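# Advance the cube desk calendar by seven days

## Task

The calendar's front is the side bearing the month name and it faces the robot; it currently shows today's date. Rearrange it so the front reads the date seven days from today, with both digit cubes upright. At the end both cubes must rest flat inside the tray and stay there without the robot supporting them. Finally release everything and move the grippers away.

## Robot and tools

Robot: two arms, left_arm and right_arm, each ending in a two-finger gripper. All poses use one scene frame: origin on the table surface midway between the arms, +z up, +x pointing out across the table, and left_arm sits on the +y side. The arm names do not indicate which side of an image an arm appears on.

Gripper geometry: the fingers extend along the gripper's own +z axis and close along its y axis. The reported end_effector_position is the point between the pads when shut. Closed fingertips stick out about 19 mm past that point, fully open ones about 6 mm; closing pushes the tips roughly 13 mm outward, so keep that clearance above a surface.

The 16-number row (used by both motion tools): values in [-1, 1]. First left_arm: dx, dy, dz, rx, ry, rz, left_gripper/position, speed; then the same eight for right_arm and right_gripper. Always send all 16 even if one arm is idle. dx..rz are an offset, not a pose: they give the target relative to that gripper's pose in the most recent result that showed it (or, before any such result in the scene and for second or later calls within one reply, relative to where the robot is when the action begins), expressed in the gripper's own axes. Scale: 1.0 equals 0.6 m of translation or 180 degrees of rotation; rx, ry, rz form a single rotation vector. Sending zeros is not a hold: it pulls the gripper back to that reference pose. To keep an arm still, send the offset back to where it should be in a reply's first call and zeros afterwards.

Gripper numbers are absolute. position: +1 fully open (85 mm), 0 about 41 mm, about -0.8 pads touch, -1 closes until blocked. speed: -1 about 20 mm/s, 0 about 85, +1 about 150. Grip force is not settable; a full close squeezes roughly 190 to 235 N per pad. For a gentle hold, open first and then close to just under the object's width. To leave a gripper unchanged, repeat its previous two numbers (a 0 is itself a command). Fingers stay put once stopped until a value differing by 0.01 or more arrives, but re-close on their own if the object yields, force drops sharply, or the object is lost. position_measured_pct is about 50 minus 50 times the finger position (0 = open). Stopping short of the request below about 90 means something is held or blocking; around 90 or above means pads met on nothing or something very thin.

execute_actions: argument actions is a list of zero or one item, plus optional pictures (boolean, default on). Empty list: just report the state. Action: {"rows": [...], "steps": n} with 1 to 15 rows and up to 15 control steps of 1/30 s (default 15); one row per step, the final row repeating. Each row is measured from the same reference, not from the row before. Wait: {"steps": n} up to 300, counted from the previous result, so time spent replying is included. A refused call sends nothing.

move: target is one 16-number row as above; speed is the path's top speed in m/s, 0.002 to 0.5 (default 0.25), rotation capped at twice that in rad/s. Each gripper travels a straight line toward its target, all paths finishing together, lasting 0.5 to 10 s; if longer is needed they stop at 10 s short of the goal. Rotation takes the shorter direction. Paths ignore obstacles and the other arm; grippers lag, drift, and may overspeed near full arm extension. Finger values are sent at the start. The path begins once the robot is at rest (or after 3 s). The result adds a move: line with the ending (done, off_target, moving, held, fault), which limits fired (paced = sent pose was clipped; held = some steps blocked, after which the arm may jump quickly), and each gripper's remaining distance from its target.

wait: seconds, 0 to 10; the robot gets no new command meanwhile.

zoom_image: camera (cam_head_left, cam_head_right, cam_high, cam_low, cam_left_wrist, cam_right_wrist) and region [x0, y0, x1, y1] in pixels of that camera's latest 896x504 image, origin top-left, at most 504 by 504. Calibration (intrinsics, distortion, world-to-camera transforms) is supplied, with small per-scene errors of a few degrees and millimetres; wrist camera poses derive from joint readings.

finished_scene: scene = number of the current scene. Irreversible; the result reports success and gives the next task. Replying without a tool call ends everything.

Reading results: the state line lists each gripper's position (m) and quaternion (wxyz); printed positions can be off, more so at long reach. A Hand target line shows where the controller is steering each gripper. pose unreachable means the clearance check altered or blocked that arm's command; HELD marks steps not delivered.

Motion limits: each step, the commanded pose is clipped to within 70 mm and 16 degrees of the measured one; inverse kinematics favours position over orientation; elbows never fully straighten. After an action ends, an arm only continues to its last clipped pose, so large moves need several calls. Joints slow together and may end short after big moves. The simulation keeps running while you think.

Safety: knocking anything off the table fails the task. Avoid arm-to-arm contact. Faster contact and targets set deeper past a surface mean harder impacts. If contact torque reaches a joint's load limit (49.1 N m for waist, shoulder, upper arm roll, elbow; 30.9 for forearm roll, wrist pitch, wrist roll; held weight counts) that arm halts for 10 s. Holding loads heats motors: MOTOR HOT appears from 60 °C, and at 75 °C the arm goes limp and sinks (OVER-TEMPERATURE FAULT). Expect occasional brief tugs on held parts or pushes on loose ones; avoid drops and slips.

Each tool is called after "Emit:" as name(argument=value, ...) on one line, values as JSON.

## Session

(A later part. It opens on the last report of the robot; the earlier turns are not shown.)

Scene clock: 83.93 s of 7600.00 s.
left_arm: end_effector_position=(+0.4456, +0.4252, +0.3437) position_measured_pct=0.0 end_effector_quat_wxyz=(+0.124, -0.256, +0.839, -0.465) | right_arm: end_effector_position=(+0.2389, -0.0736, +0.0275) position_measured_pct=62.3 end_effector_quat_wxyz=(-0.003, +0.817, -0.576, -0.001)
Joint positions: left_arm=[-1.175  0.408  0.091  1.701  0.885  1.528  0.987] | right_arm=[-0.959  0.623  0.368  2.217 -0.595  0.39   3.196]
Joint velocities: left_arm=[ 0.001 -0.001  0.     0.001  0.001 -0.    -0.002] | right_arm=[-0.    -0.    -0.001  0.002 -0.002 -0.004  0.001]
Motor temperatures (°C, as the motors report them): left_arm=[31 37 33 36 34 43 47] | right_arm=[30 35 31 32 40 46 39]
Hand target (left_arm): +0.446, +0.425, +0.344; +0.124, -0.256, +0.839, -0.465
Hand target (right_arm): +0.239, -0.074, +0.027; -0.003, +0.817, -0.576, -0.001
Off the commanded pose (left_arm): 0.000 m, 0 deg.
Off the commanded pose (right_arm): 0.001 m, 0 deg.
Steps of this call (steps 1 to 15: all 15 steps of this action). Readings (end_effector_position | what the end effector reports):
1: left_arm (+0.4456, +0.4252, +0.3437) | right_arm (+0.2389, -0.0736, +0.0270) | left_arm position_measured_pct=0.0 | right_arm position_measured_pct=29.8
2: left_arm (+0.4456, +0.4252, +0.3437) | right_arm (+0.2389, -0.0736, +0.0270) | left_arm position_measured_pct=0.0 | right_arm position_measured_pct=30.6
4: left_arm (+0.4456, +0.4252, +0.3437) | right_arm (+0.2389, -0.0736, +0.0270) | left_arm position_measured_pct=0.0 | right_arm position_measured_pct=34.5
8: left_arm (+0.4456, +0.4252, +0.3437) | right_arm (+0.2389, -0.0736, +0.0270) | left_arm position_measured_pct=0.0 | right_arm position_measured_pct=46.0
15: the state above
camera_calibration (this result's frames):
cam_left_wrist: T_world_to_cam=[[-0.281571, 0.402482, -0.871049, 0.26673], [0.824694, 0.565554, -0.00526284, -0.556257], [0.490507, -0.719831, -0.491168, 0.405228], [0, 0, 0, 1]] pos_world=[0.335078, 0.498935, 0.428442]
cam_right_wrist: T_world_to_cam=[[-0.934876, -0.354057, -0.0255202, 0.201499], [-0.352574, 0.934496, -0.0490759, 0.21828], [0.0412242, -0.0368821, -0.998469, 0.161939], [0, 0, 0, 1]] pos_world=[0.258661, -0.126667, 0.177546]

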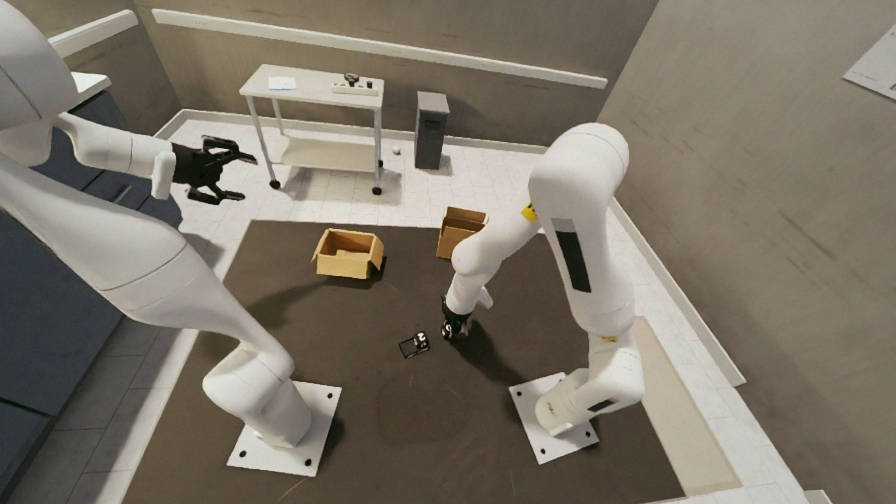

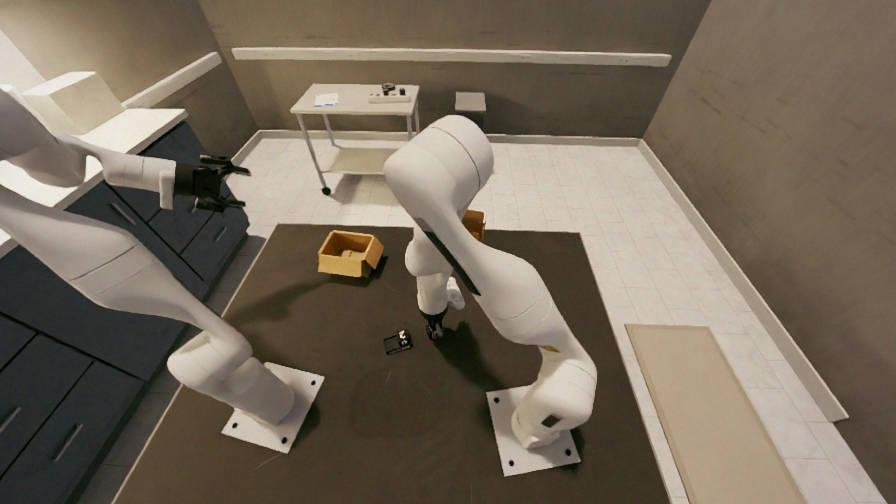

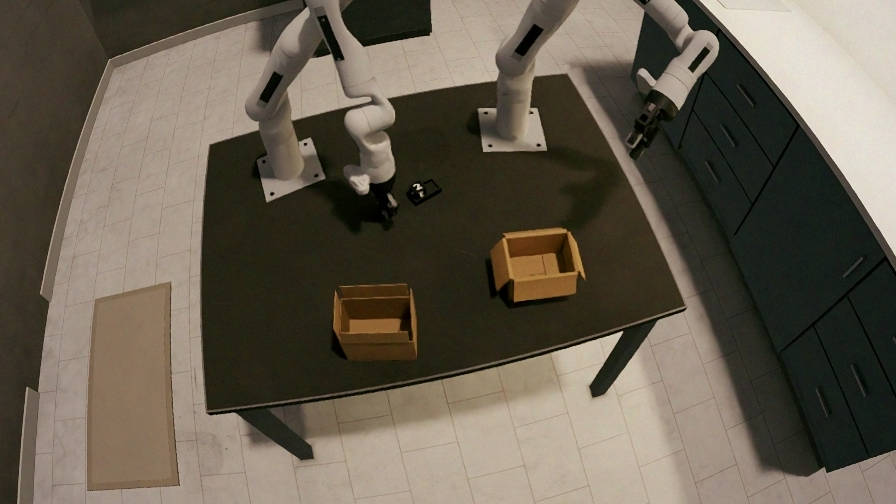

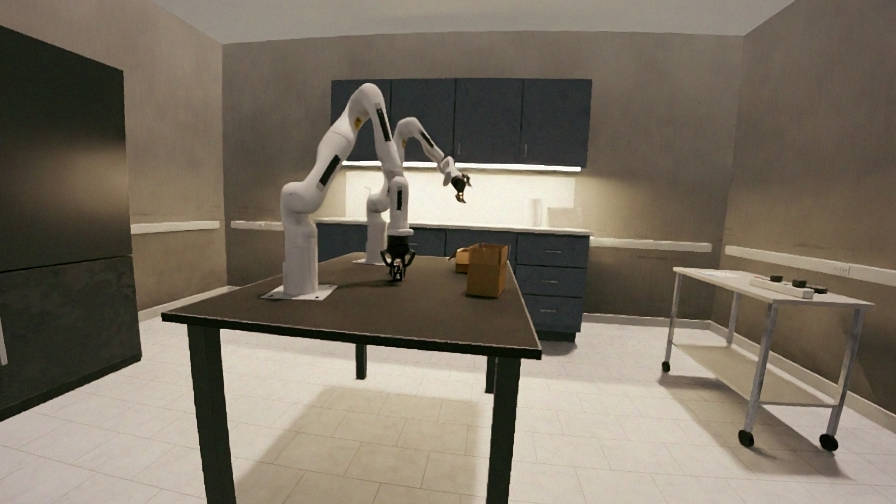

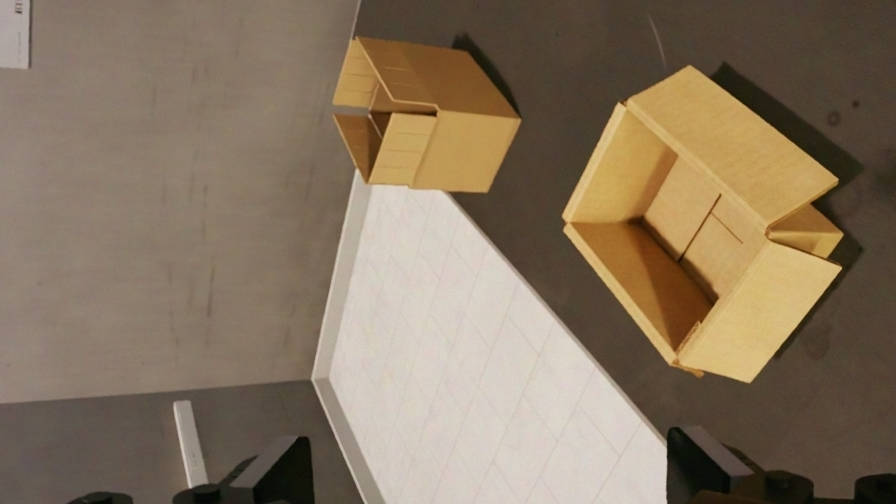

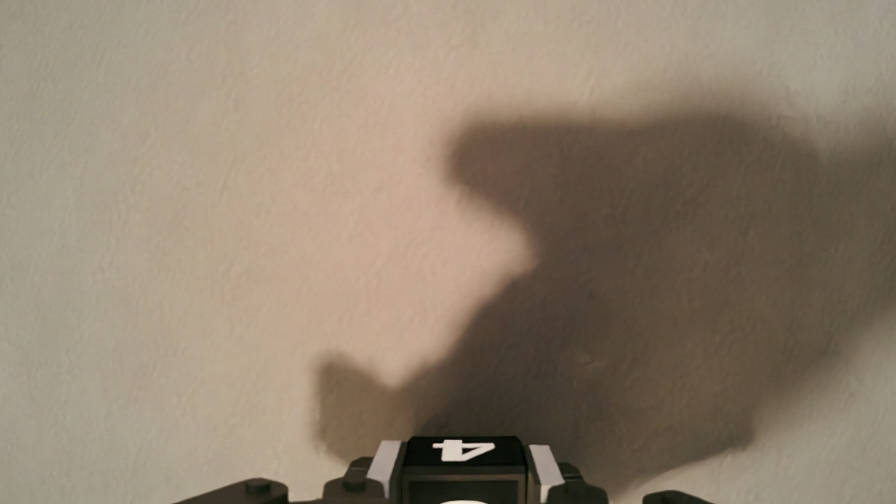

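Emit:
move(target=[0,0,0,0,0,0,1,0,0,0,-0.068,0,0,0,-1,0], speed=0.12)

Emit:
move(target=[0,0,0,0,0,0,1,0,-0.203,0.002,0,0,0,0,-1,0], speed=0.15)

Emit:
move(target=[0,0,0,0,0,0,1,0,0,0,0.028,0,0,0,-1,0], speed=0.04)

Scene clock: 88.07 s of 7600.00 s.
left_arm: end_effector_position=(+0.4456, +0.4252, +0.3437) position_measured_pct=0.0 end_effector_quat_wxyz=(+0.124, -0.256, +0.839, -0.465) | right_arm: end_effector_position=(+0.2392, -0.0745, +0.0682) position_measured_pct=62.3 end_effector_quat_wxyz=(-0.002, +0.817, -0.577, -0.001)
Joint positions: left_arm=[-1.175  0.408  0.091  1.701  0.885  1.528  0.987] | right_arm=[-1.049  0.527  0.487  2.192 -0.497  0.523  3.111]
Joint velocities: left_arm=[ 0.    -0.    -0.     0.001  0.002 -0.    -0.   ] | right_arm=[-0.008 -0.008 -0.004 -0.001  0.003 -0.001 -0.003]
Motor temperatures (°C, as the motors report them): left_arm=[31 37 33 36 34 43 47] | right_arm=[30 35 31 32 40 46 39]
Hand target (left_arm): +0.446, +0.425, +0.344; +0.124, -0.256, +0.839, -0.465
Hand target (right_arm): +0.239, -0.074, +0.068; -0.003, +0.817, -0.576, -0.001
Off the commanded pose (left_arm): 0.000 m, 0 deg.
Off the commanded pose (right_arm): 0.001 m, 0 deg.
After step 90, 0.40 s passed at rest.
move: done
camera_calibration (this result's frames):
cam_left_wrist: T_world_to_cam=[[-0.281571, 0.402482, -0.871049, 0.266729], [0.824694, 0.565555, -0.00526235, -0.556258], [0.490508, -0.71983, -0.491168, 0.405227], [0, 0, 0, 1]] pos_world=[0.335078, 0.498936, 0.428442]
cam_right_wrist: T_world_to_cam=[[-0.935363, -0.352794, -0.0251461, 0.202668], [-0.351279, 0.934924, -0.0502071, 0.221008], [0.0412225, -0.0381285, -0.998422, 0.202448], [0, 0, 0, 1]] pos_world=[0.258858, -0.127406, 0.218321]

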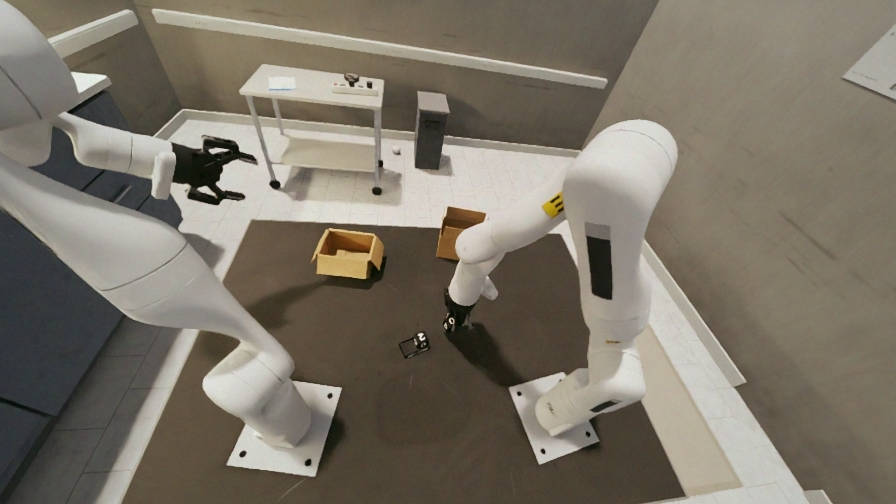

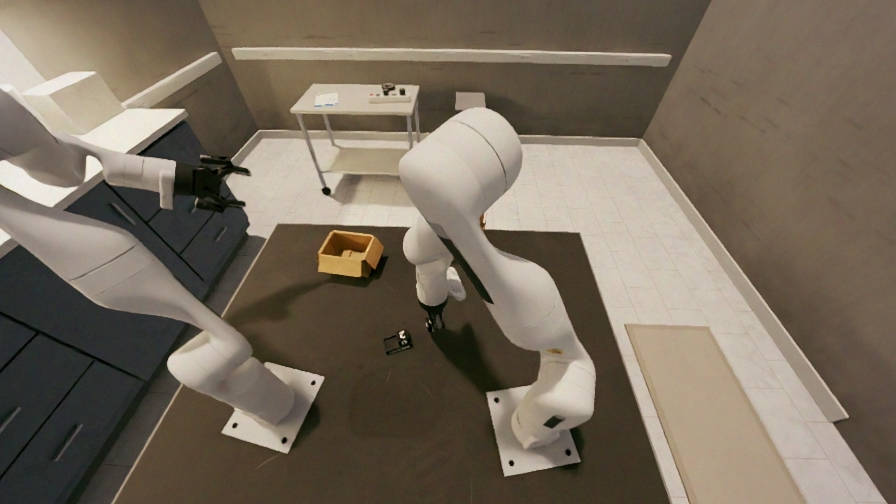

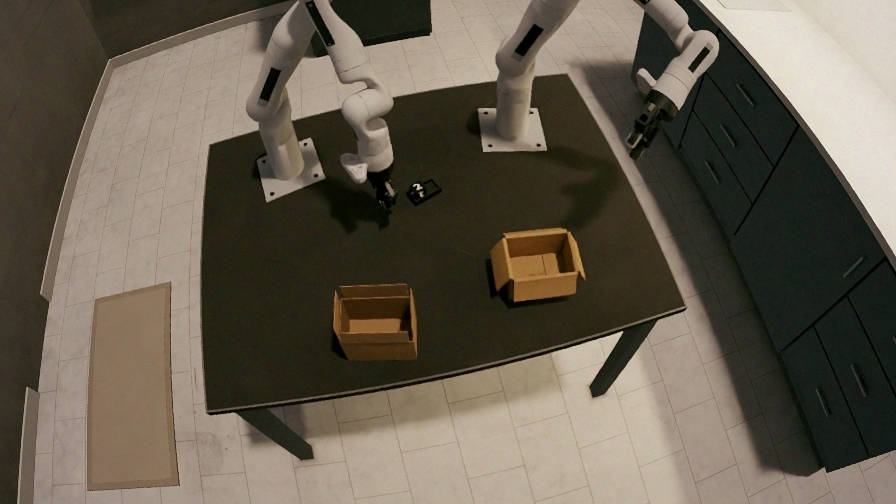

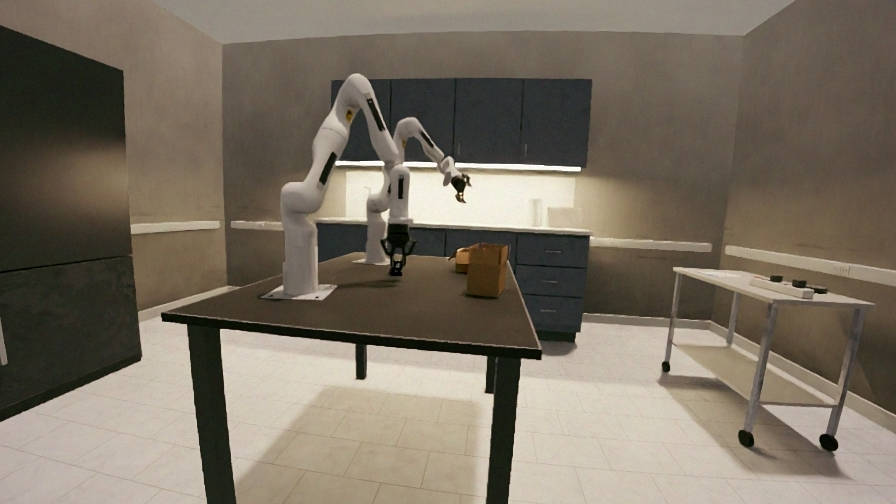

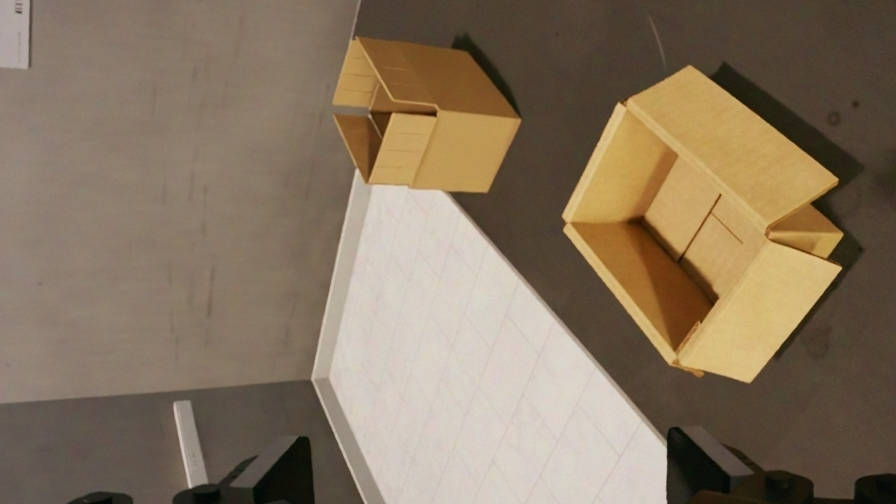

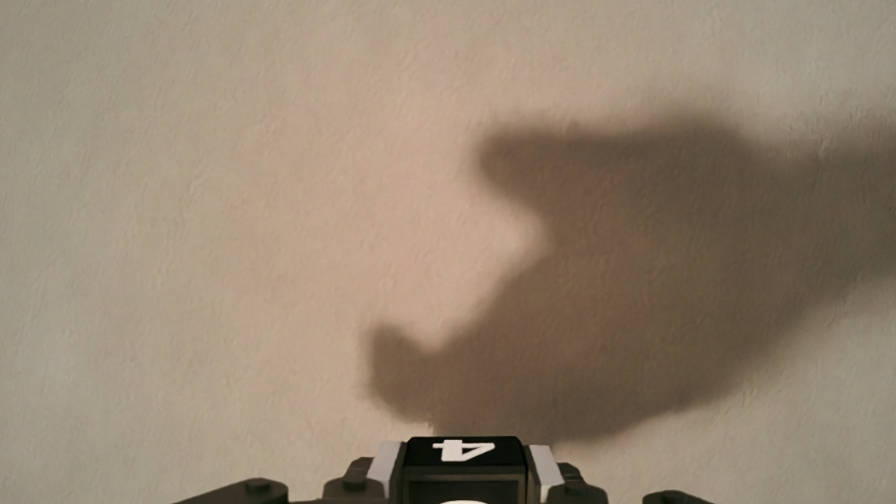

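Scene clock: 89.23 s of 7600.00 s.
left_arm: end_effector_position=(+0.4456, +0.4252, +0.3437) position_measured_pct=0.0 end_effector_quat_wxyz=(+0.124, -0.256, +0.839, -0.465) | right_arm: end_effector_position=(+0.1980, +0.0402, +0.0695) position_measured_pct=62.3 end_effector_quat_wxyz=(-0.003, +0.817, -0.577, -0.001)
Joint positions: left_arm=[-1.175  0.408  0.091  1.701  0.885  1.528  0.987] | right_arm=[-1.305  0.632  0.518  1.97  -0.499  0.66   2.822]
Joint velocities: left_arm=[-0.     0.001 -0.     0.001 -0.     0.001  0.001] | right_arm=[-0.004  0.001 -0.001 -0.002  0.004 -0.001 -0.003]
Motor temperatures (°C, as the motors report them): left_arm=[31 37 33 36 34 43 47] | right_arm=[30 35 31 32 40 46 39]
Hand target (left_arm): +0.446, +0.425, +0.344; +0.124, -0.256, +0.839, -0.465
Hand target (right_arm): +0.197, +0.040, +0.069; -0.003, +0.817, -0.577, -0.001
Off the commanded pose (left_arm): 0.000 m, 0 deg.
Off the commanded pose (right_arm): 0.001 m, 0 deg.
move: done
camera_calibration (this result's frames):
cam_left_wrist: T_world_to_cam=[[-0.28157, 0.402482, -0.871049, 0.266729], [0.824693, 0.565556, -0.0052618, -0.556259], [0.490509, -0.71983, -0.491168, 0.405227], [0, 0, 0, 1]] pos_world=[0.335079, 0.498937, 0.428441]
cam_right_wrist: T_world_to_cam=[[-0.935633, -0.351965, -0.0266799, 0.204734], [-0.350411, 0.935274, -0.0497427, 0.0992024], [0.0424607, -0.037192, -0.998406, 0.209502], [0, 0, 0, 1]] pos_world=[0.217422, -0.0129304, 0.219565]

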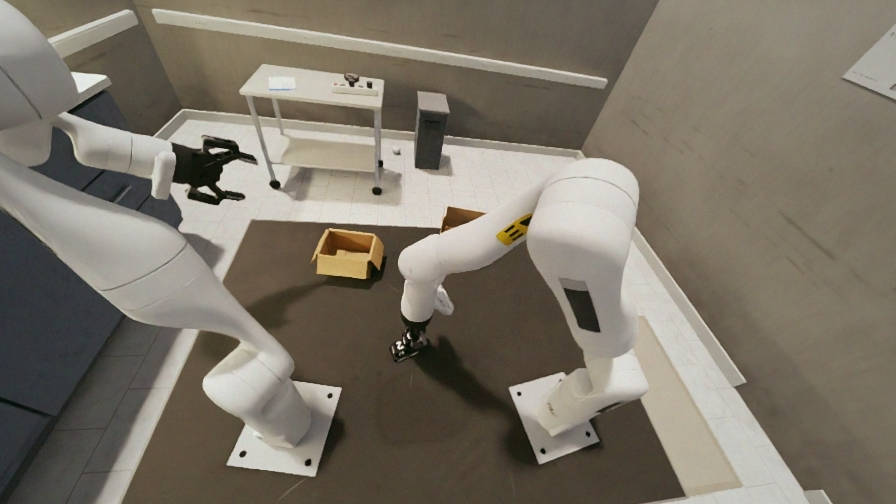

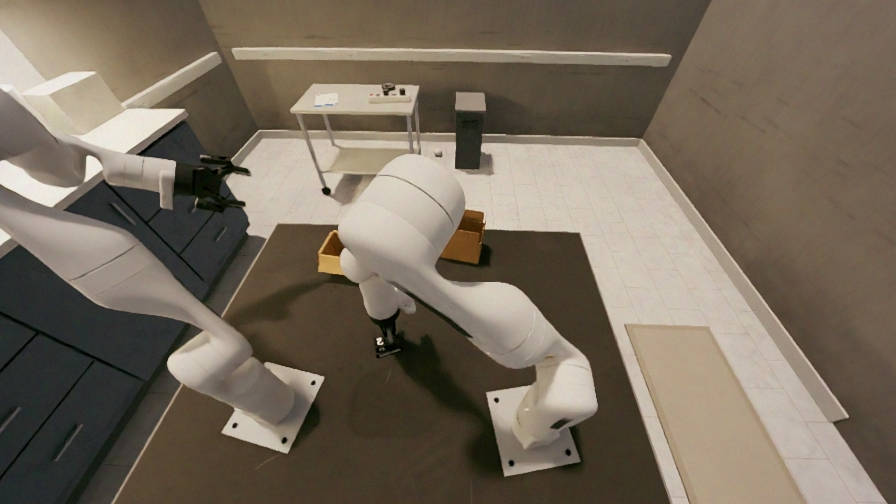

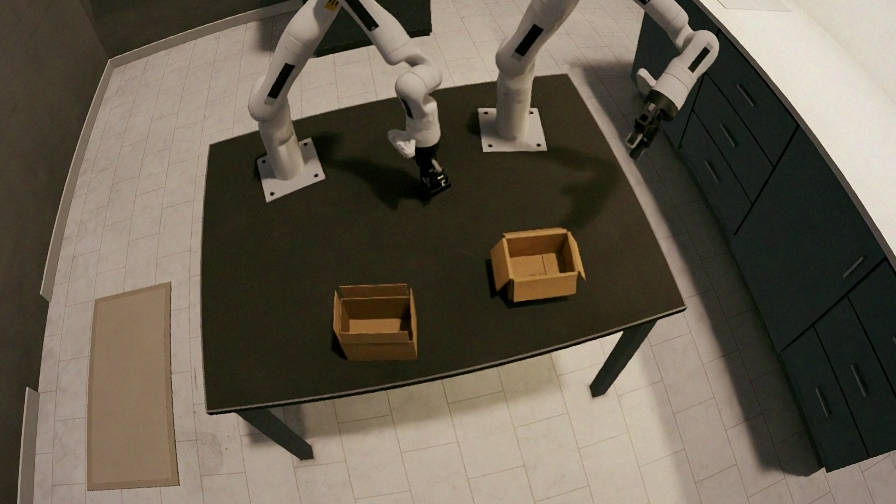

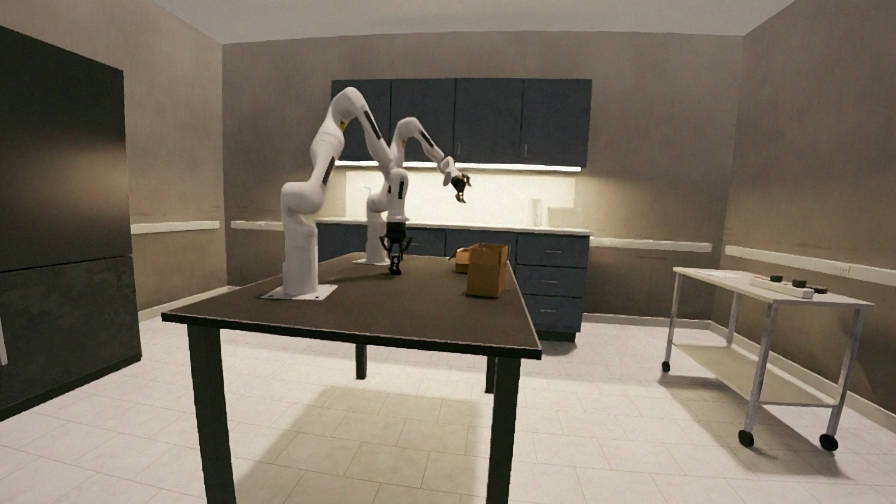

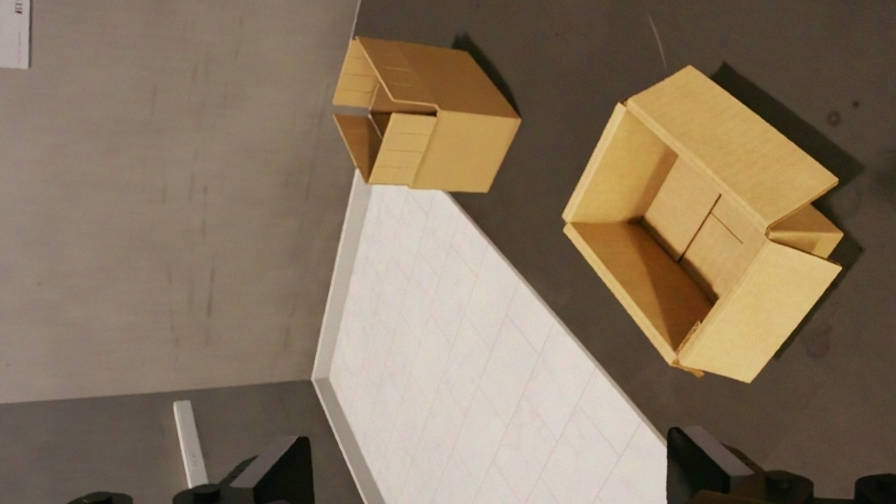

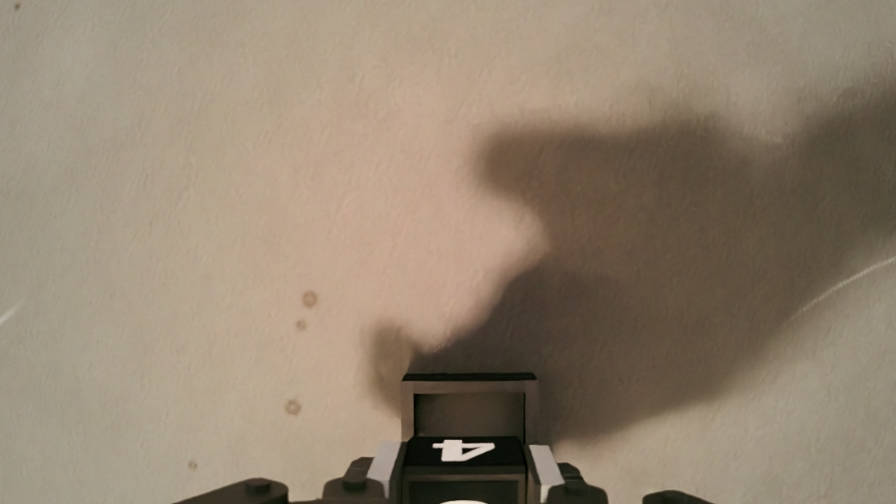

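Scene clock: 89.97 s of 7600.00 s.
left_arm: end_effector_position=(+0.4456, +0.4252, +0.3437) position_measured_pct=0.0 end_effector_quat_wxyz=(+0.124, -0.256, +0.839, -0.465) | right_arm: end_effector_position=(+0.2012, +0.0431, +0.0660) position_measured_pct=62.3 end_effector_quat_wxyz=(-0.013, +0.815, -0.579, -0.007)
Joint positions: left_arm=[-1.175  0.408  0.091  1.701  0.885  1.528  0.987] | right_arm=[-1.285  0.633  0.503  1.981 -0.528  0.628  2.851]
Joint velocities: left_arm=[-0.    -0.     0.     0.001 -0.001  0.001 -0.003] | right_arm=[-0.002  0.001  0.005  0.    -0.006  0.     0.006]
Motor temperatures (°C, as the motors report them): left_arm=[31 37 33 36 34 43 47] | right_arm=[30 35 31 32 40 46 39]
Hand target (left_arm): +0.446, +0.425, +0.344; +0.124, -0.256, +0.839, -0.465
Hand target (right_arm): +0.198, +0.040, +0.053; -0.003, +0.817, -0.577, -0.001
Off the commanded pose (left_arm): 0.000 m, 0 deg.
Off the commanded pose (right_arm): 0.014 m, 1 deg.
move: off_target (right_arm)
camera_calibration (this result's frames):
cam_left_wrist: T_world_to_cam=[[-0.28157, 0.402481, -0.871049, 0.266729], [0.824693, 0.565557, -0.00526143, -0.556261], [0.49051, -0.719829, -0.491167, 0.405226], [0, 0, 0, 1]] pos_world=[0.335079, 0.498937, 0.428441]
cam_right_wrist: T_world_to_cam=[[-0.937593, -0.345858, -0.036082, 0.20947], [-0.344989, 0.938182, -0.0282417, 0.0948109], [0.0436191, -0.0140313, -0.99895, 0.204804], [0, 0, 0, 1]] pos_world=[0.220173, -0.0136293, 0.214824]

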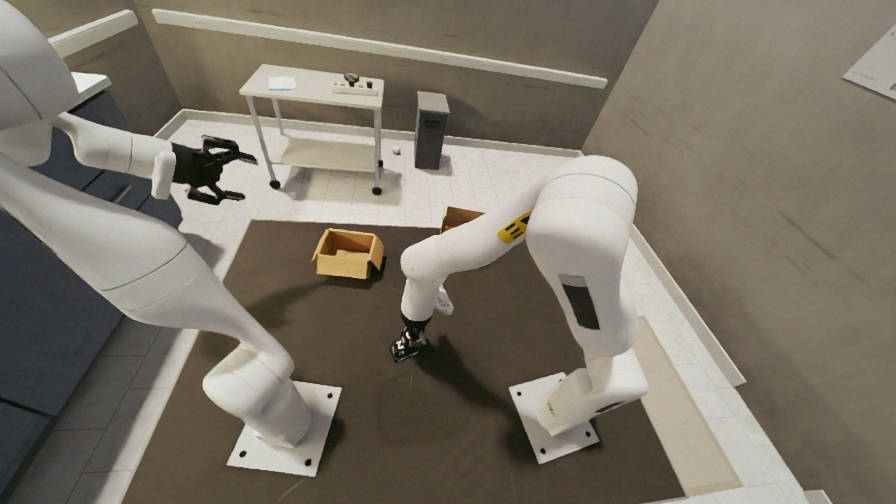

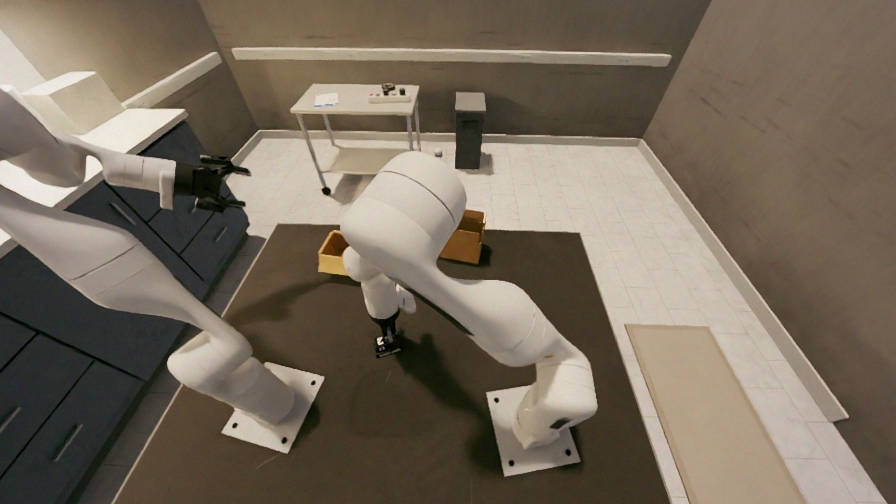

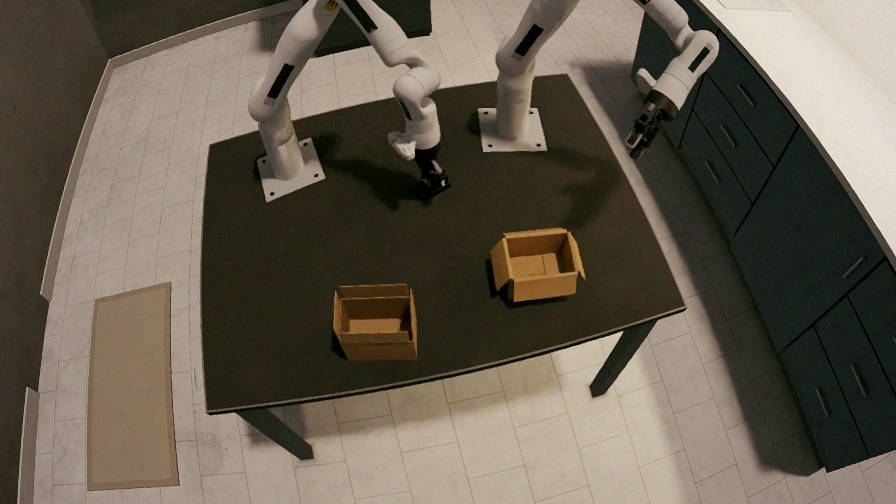

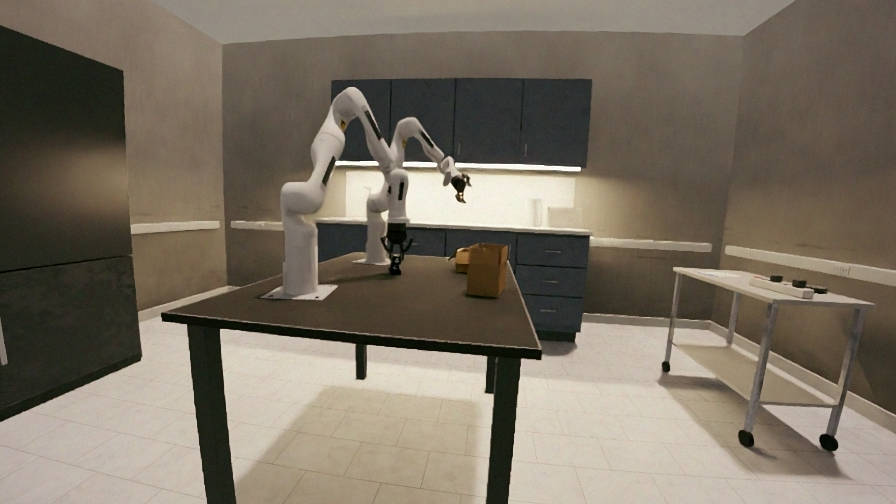

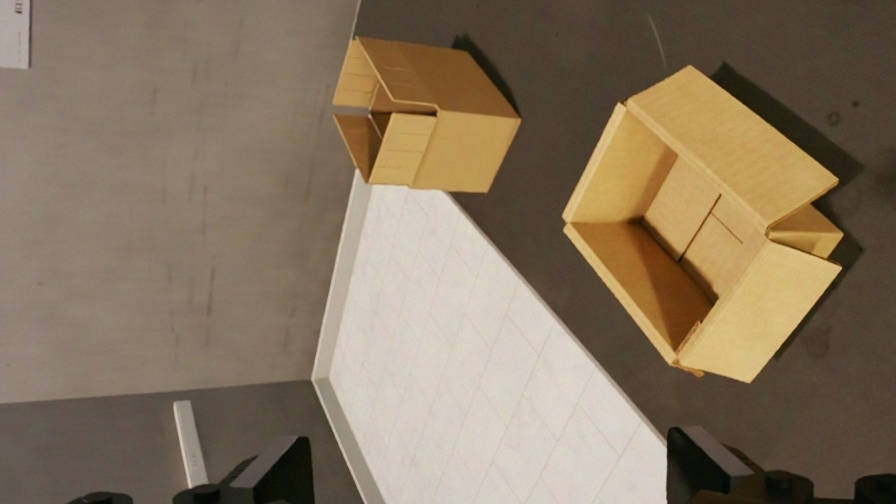

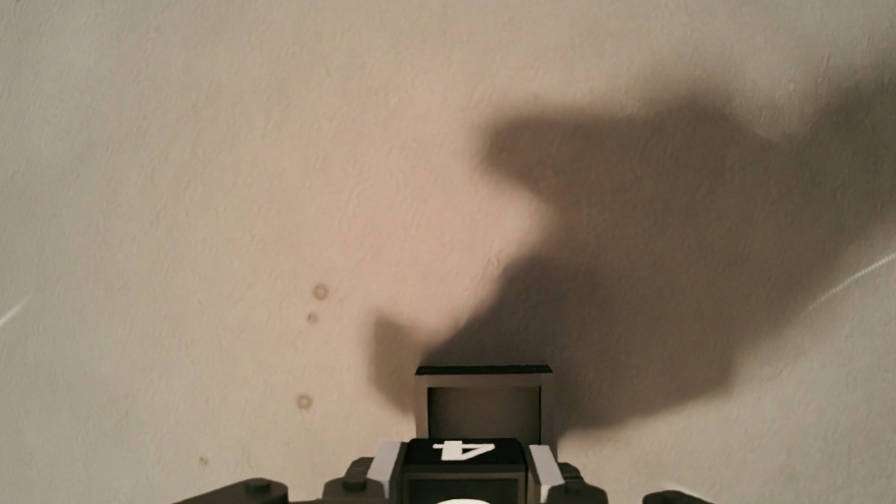

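Emit:
move(target=[0,0,0,0,0,0,1,0,0.1,0,-0.1,0,0,0,-1,0], speed=0.1)

Emit:
zoom_image(camera="cam_head_left", region=[370,310,470,375])

Emit:
zoom_image(camera="cam_high", region=[380,150,480,220])

Scene clock: 94.17 s of 7600.00 s.
left_arm: end_effector_position=(+0.4456, +0.4252, +0.3437) position_measured_pct=0.0 end_effector_quat_wxyz=(+0.124, -0.256, +0.839, -0.465) | right_arm: end_effector_position=(+0.2208, -0.0158, +0.1241) position_measured_pct=62.3 end_effector_quat_wxyz=(-0.013, +0.815, -0.580, -0.007)
Joint positions: left_arm=[-1.175  0.408  0.091  1.701  0.885  1.528  0.987] | right_arm=[-1.265  0.454  0.604  2.05  -0.407  0.726  2.88 ]
Joint velocities: left_arm=[-0.001 -0.     0.    -0.001  0.    -0.    -0.   ] | right_arm=[-0.001 -0.008  0.001 -0.    -0.001 -0.001  0.001]
Motor temperatures (°C, as the motors report them): left_arm=[31 37 33 36 34 43 47] | right_arm=[30 35 31 32 40 46 39]
Hand target (left_arm): +0.446, +0.425, +0.344; +0.124, -0.256, +0.839, -0.465
Hand target (right_arm): +0.221, -0.016, +0.124; -0.013, +0.815, -0.580, -0.007
Off the commanded pose (left_arm): 0.000 m, 0 deg.
Off the commanded pose (right_arm): 0.001 m, 0 deg.
After step 90, 0.07 s passed at rest.
move: done
camera_calibration (this result's frames):
cam_left_wrist: T_world_to_cam=[[-0.28157, 0.402481, -0.87105, 0.266729], [0.824692, 0.565558, -0.00526084, -0.556262], [0.490511, -0.719829, -0.491167, 0.405225], [0, 0, 0, 1]] pos_world=[0.33508, 0.498938, 0.428441]
cam_right_wrist: T_world_to_cam=[[-0.937833, -0.345258, -0.0355862, 0.20956], [-0.344346, 0.938383, -0.0293879, 0.158515], [0.0435399, -0.015307, -0.998934, 0.26114], [0, 0, 0, 1]] pos_world=[0.239746, -0.0723983, 0.272978]

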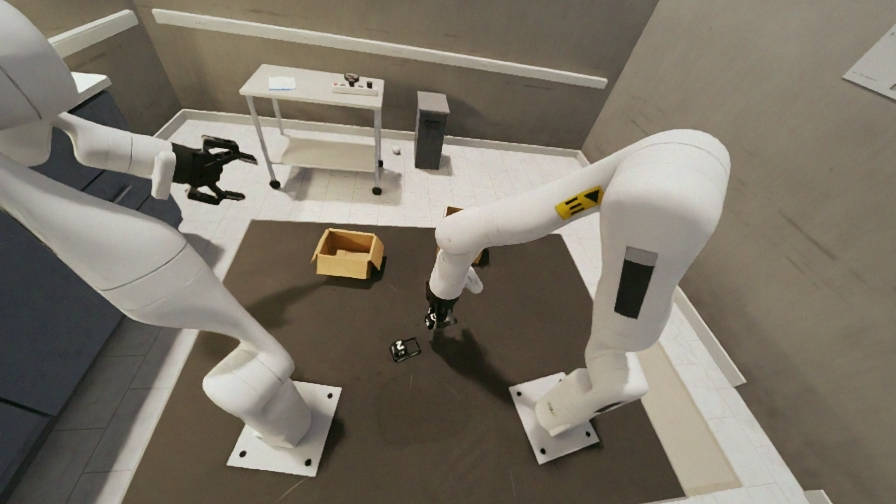

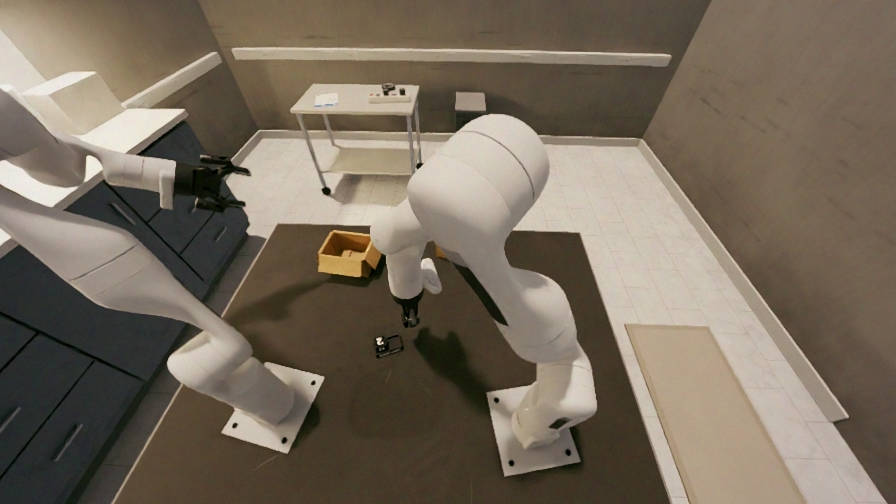

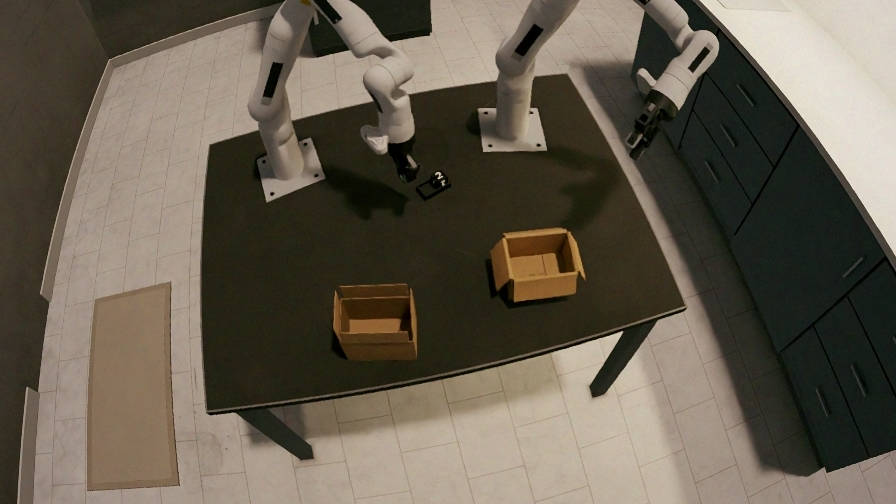

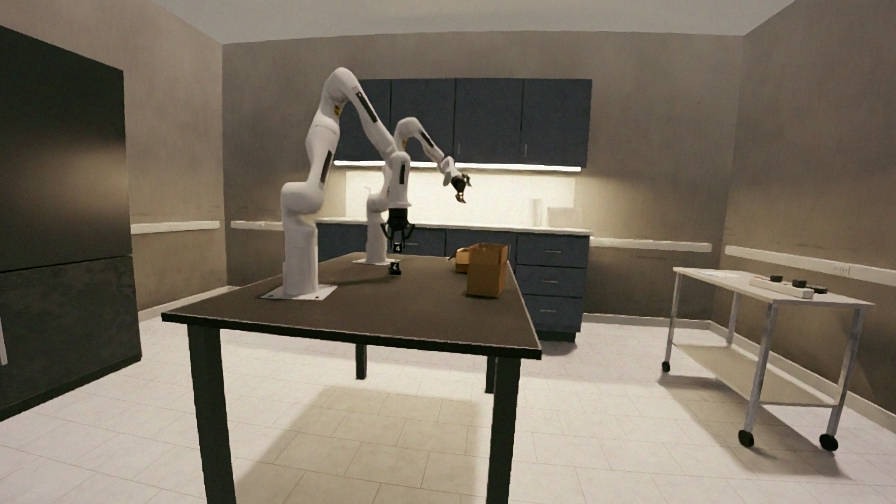

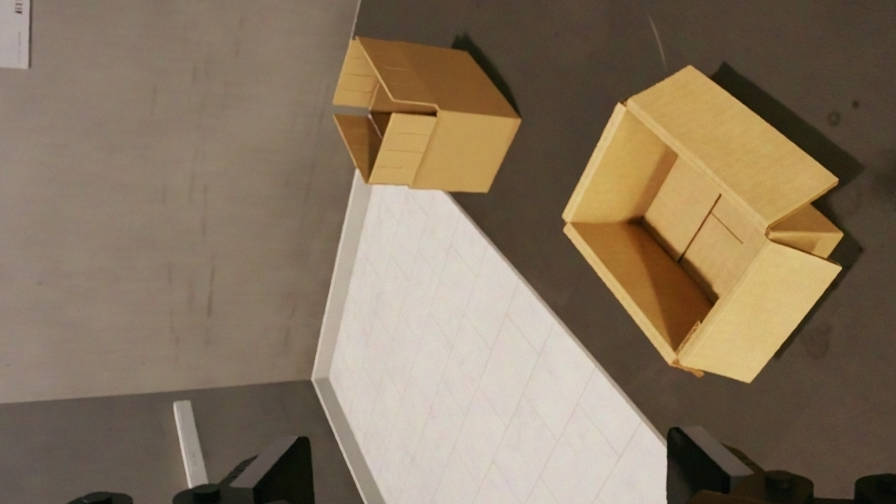

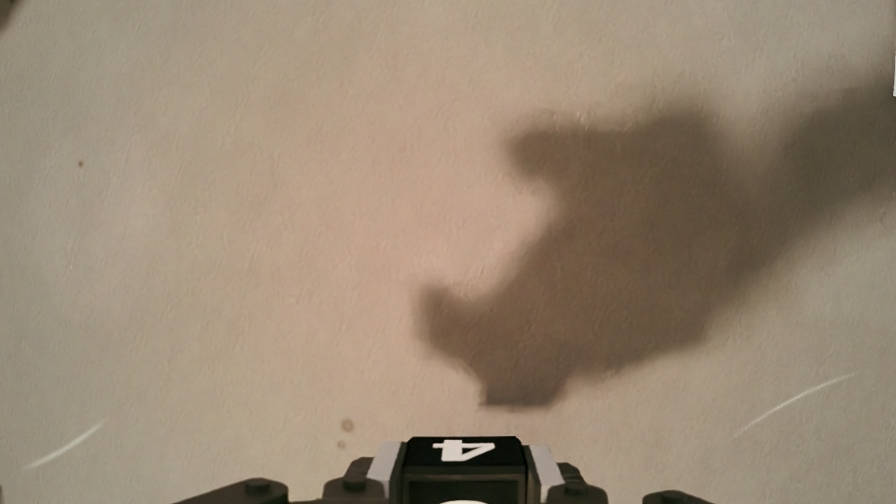

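Region (370, 310, 470, 375) of cam_head_left's 896x504 image, scaled by 5.040, with more detail than that image has; it fills the top 328 rows of this view, and the rest is white.

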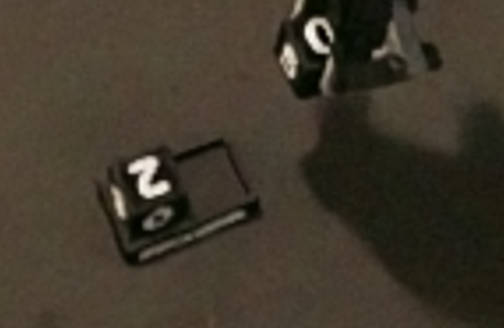

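Region (380, 150, 480, 220) of cam_high's 896x504 image, scaled by 5.040, with more detail than that image has; it fills the top 353 rows of this view, and the rest is white.

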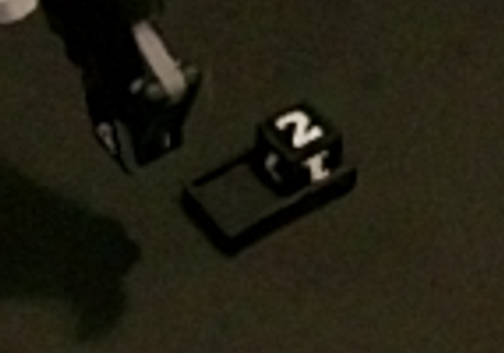

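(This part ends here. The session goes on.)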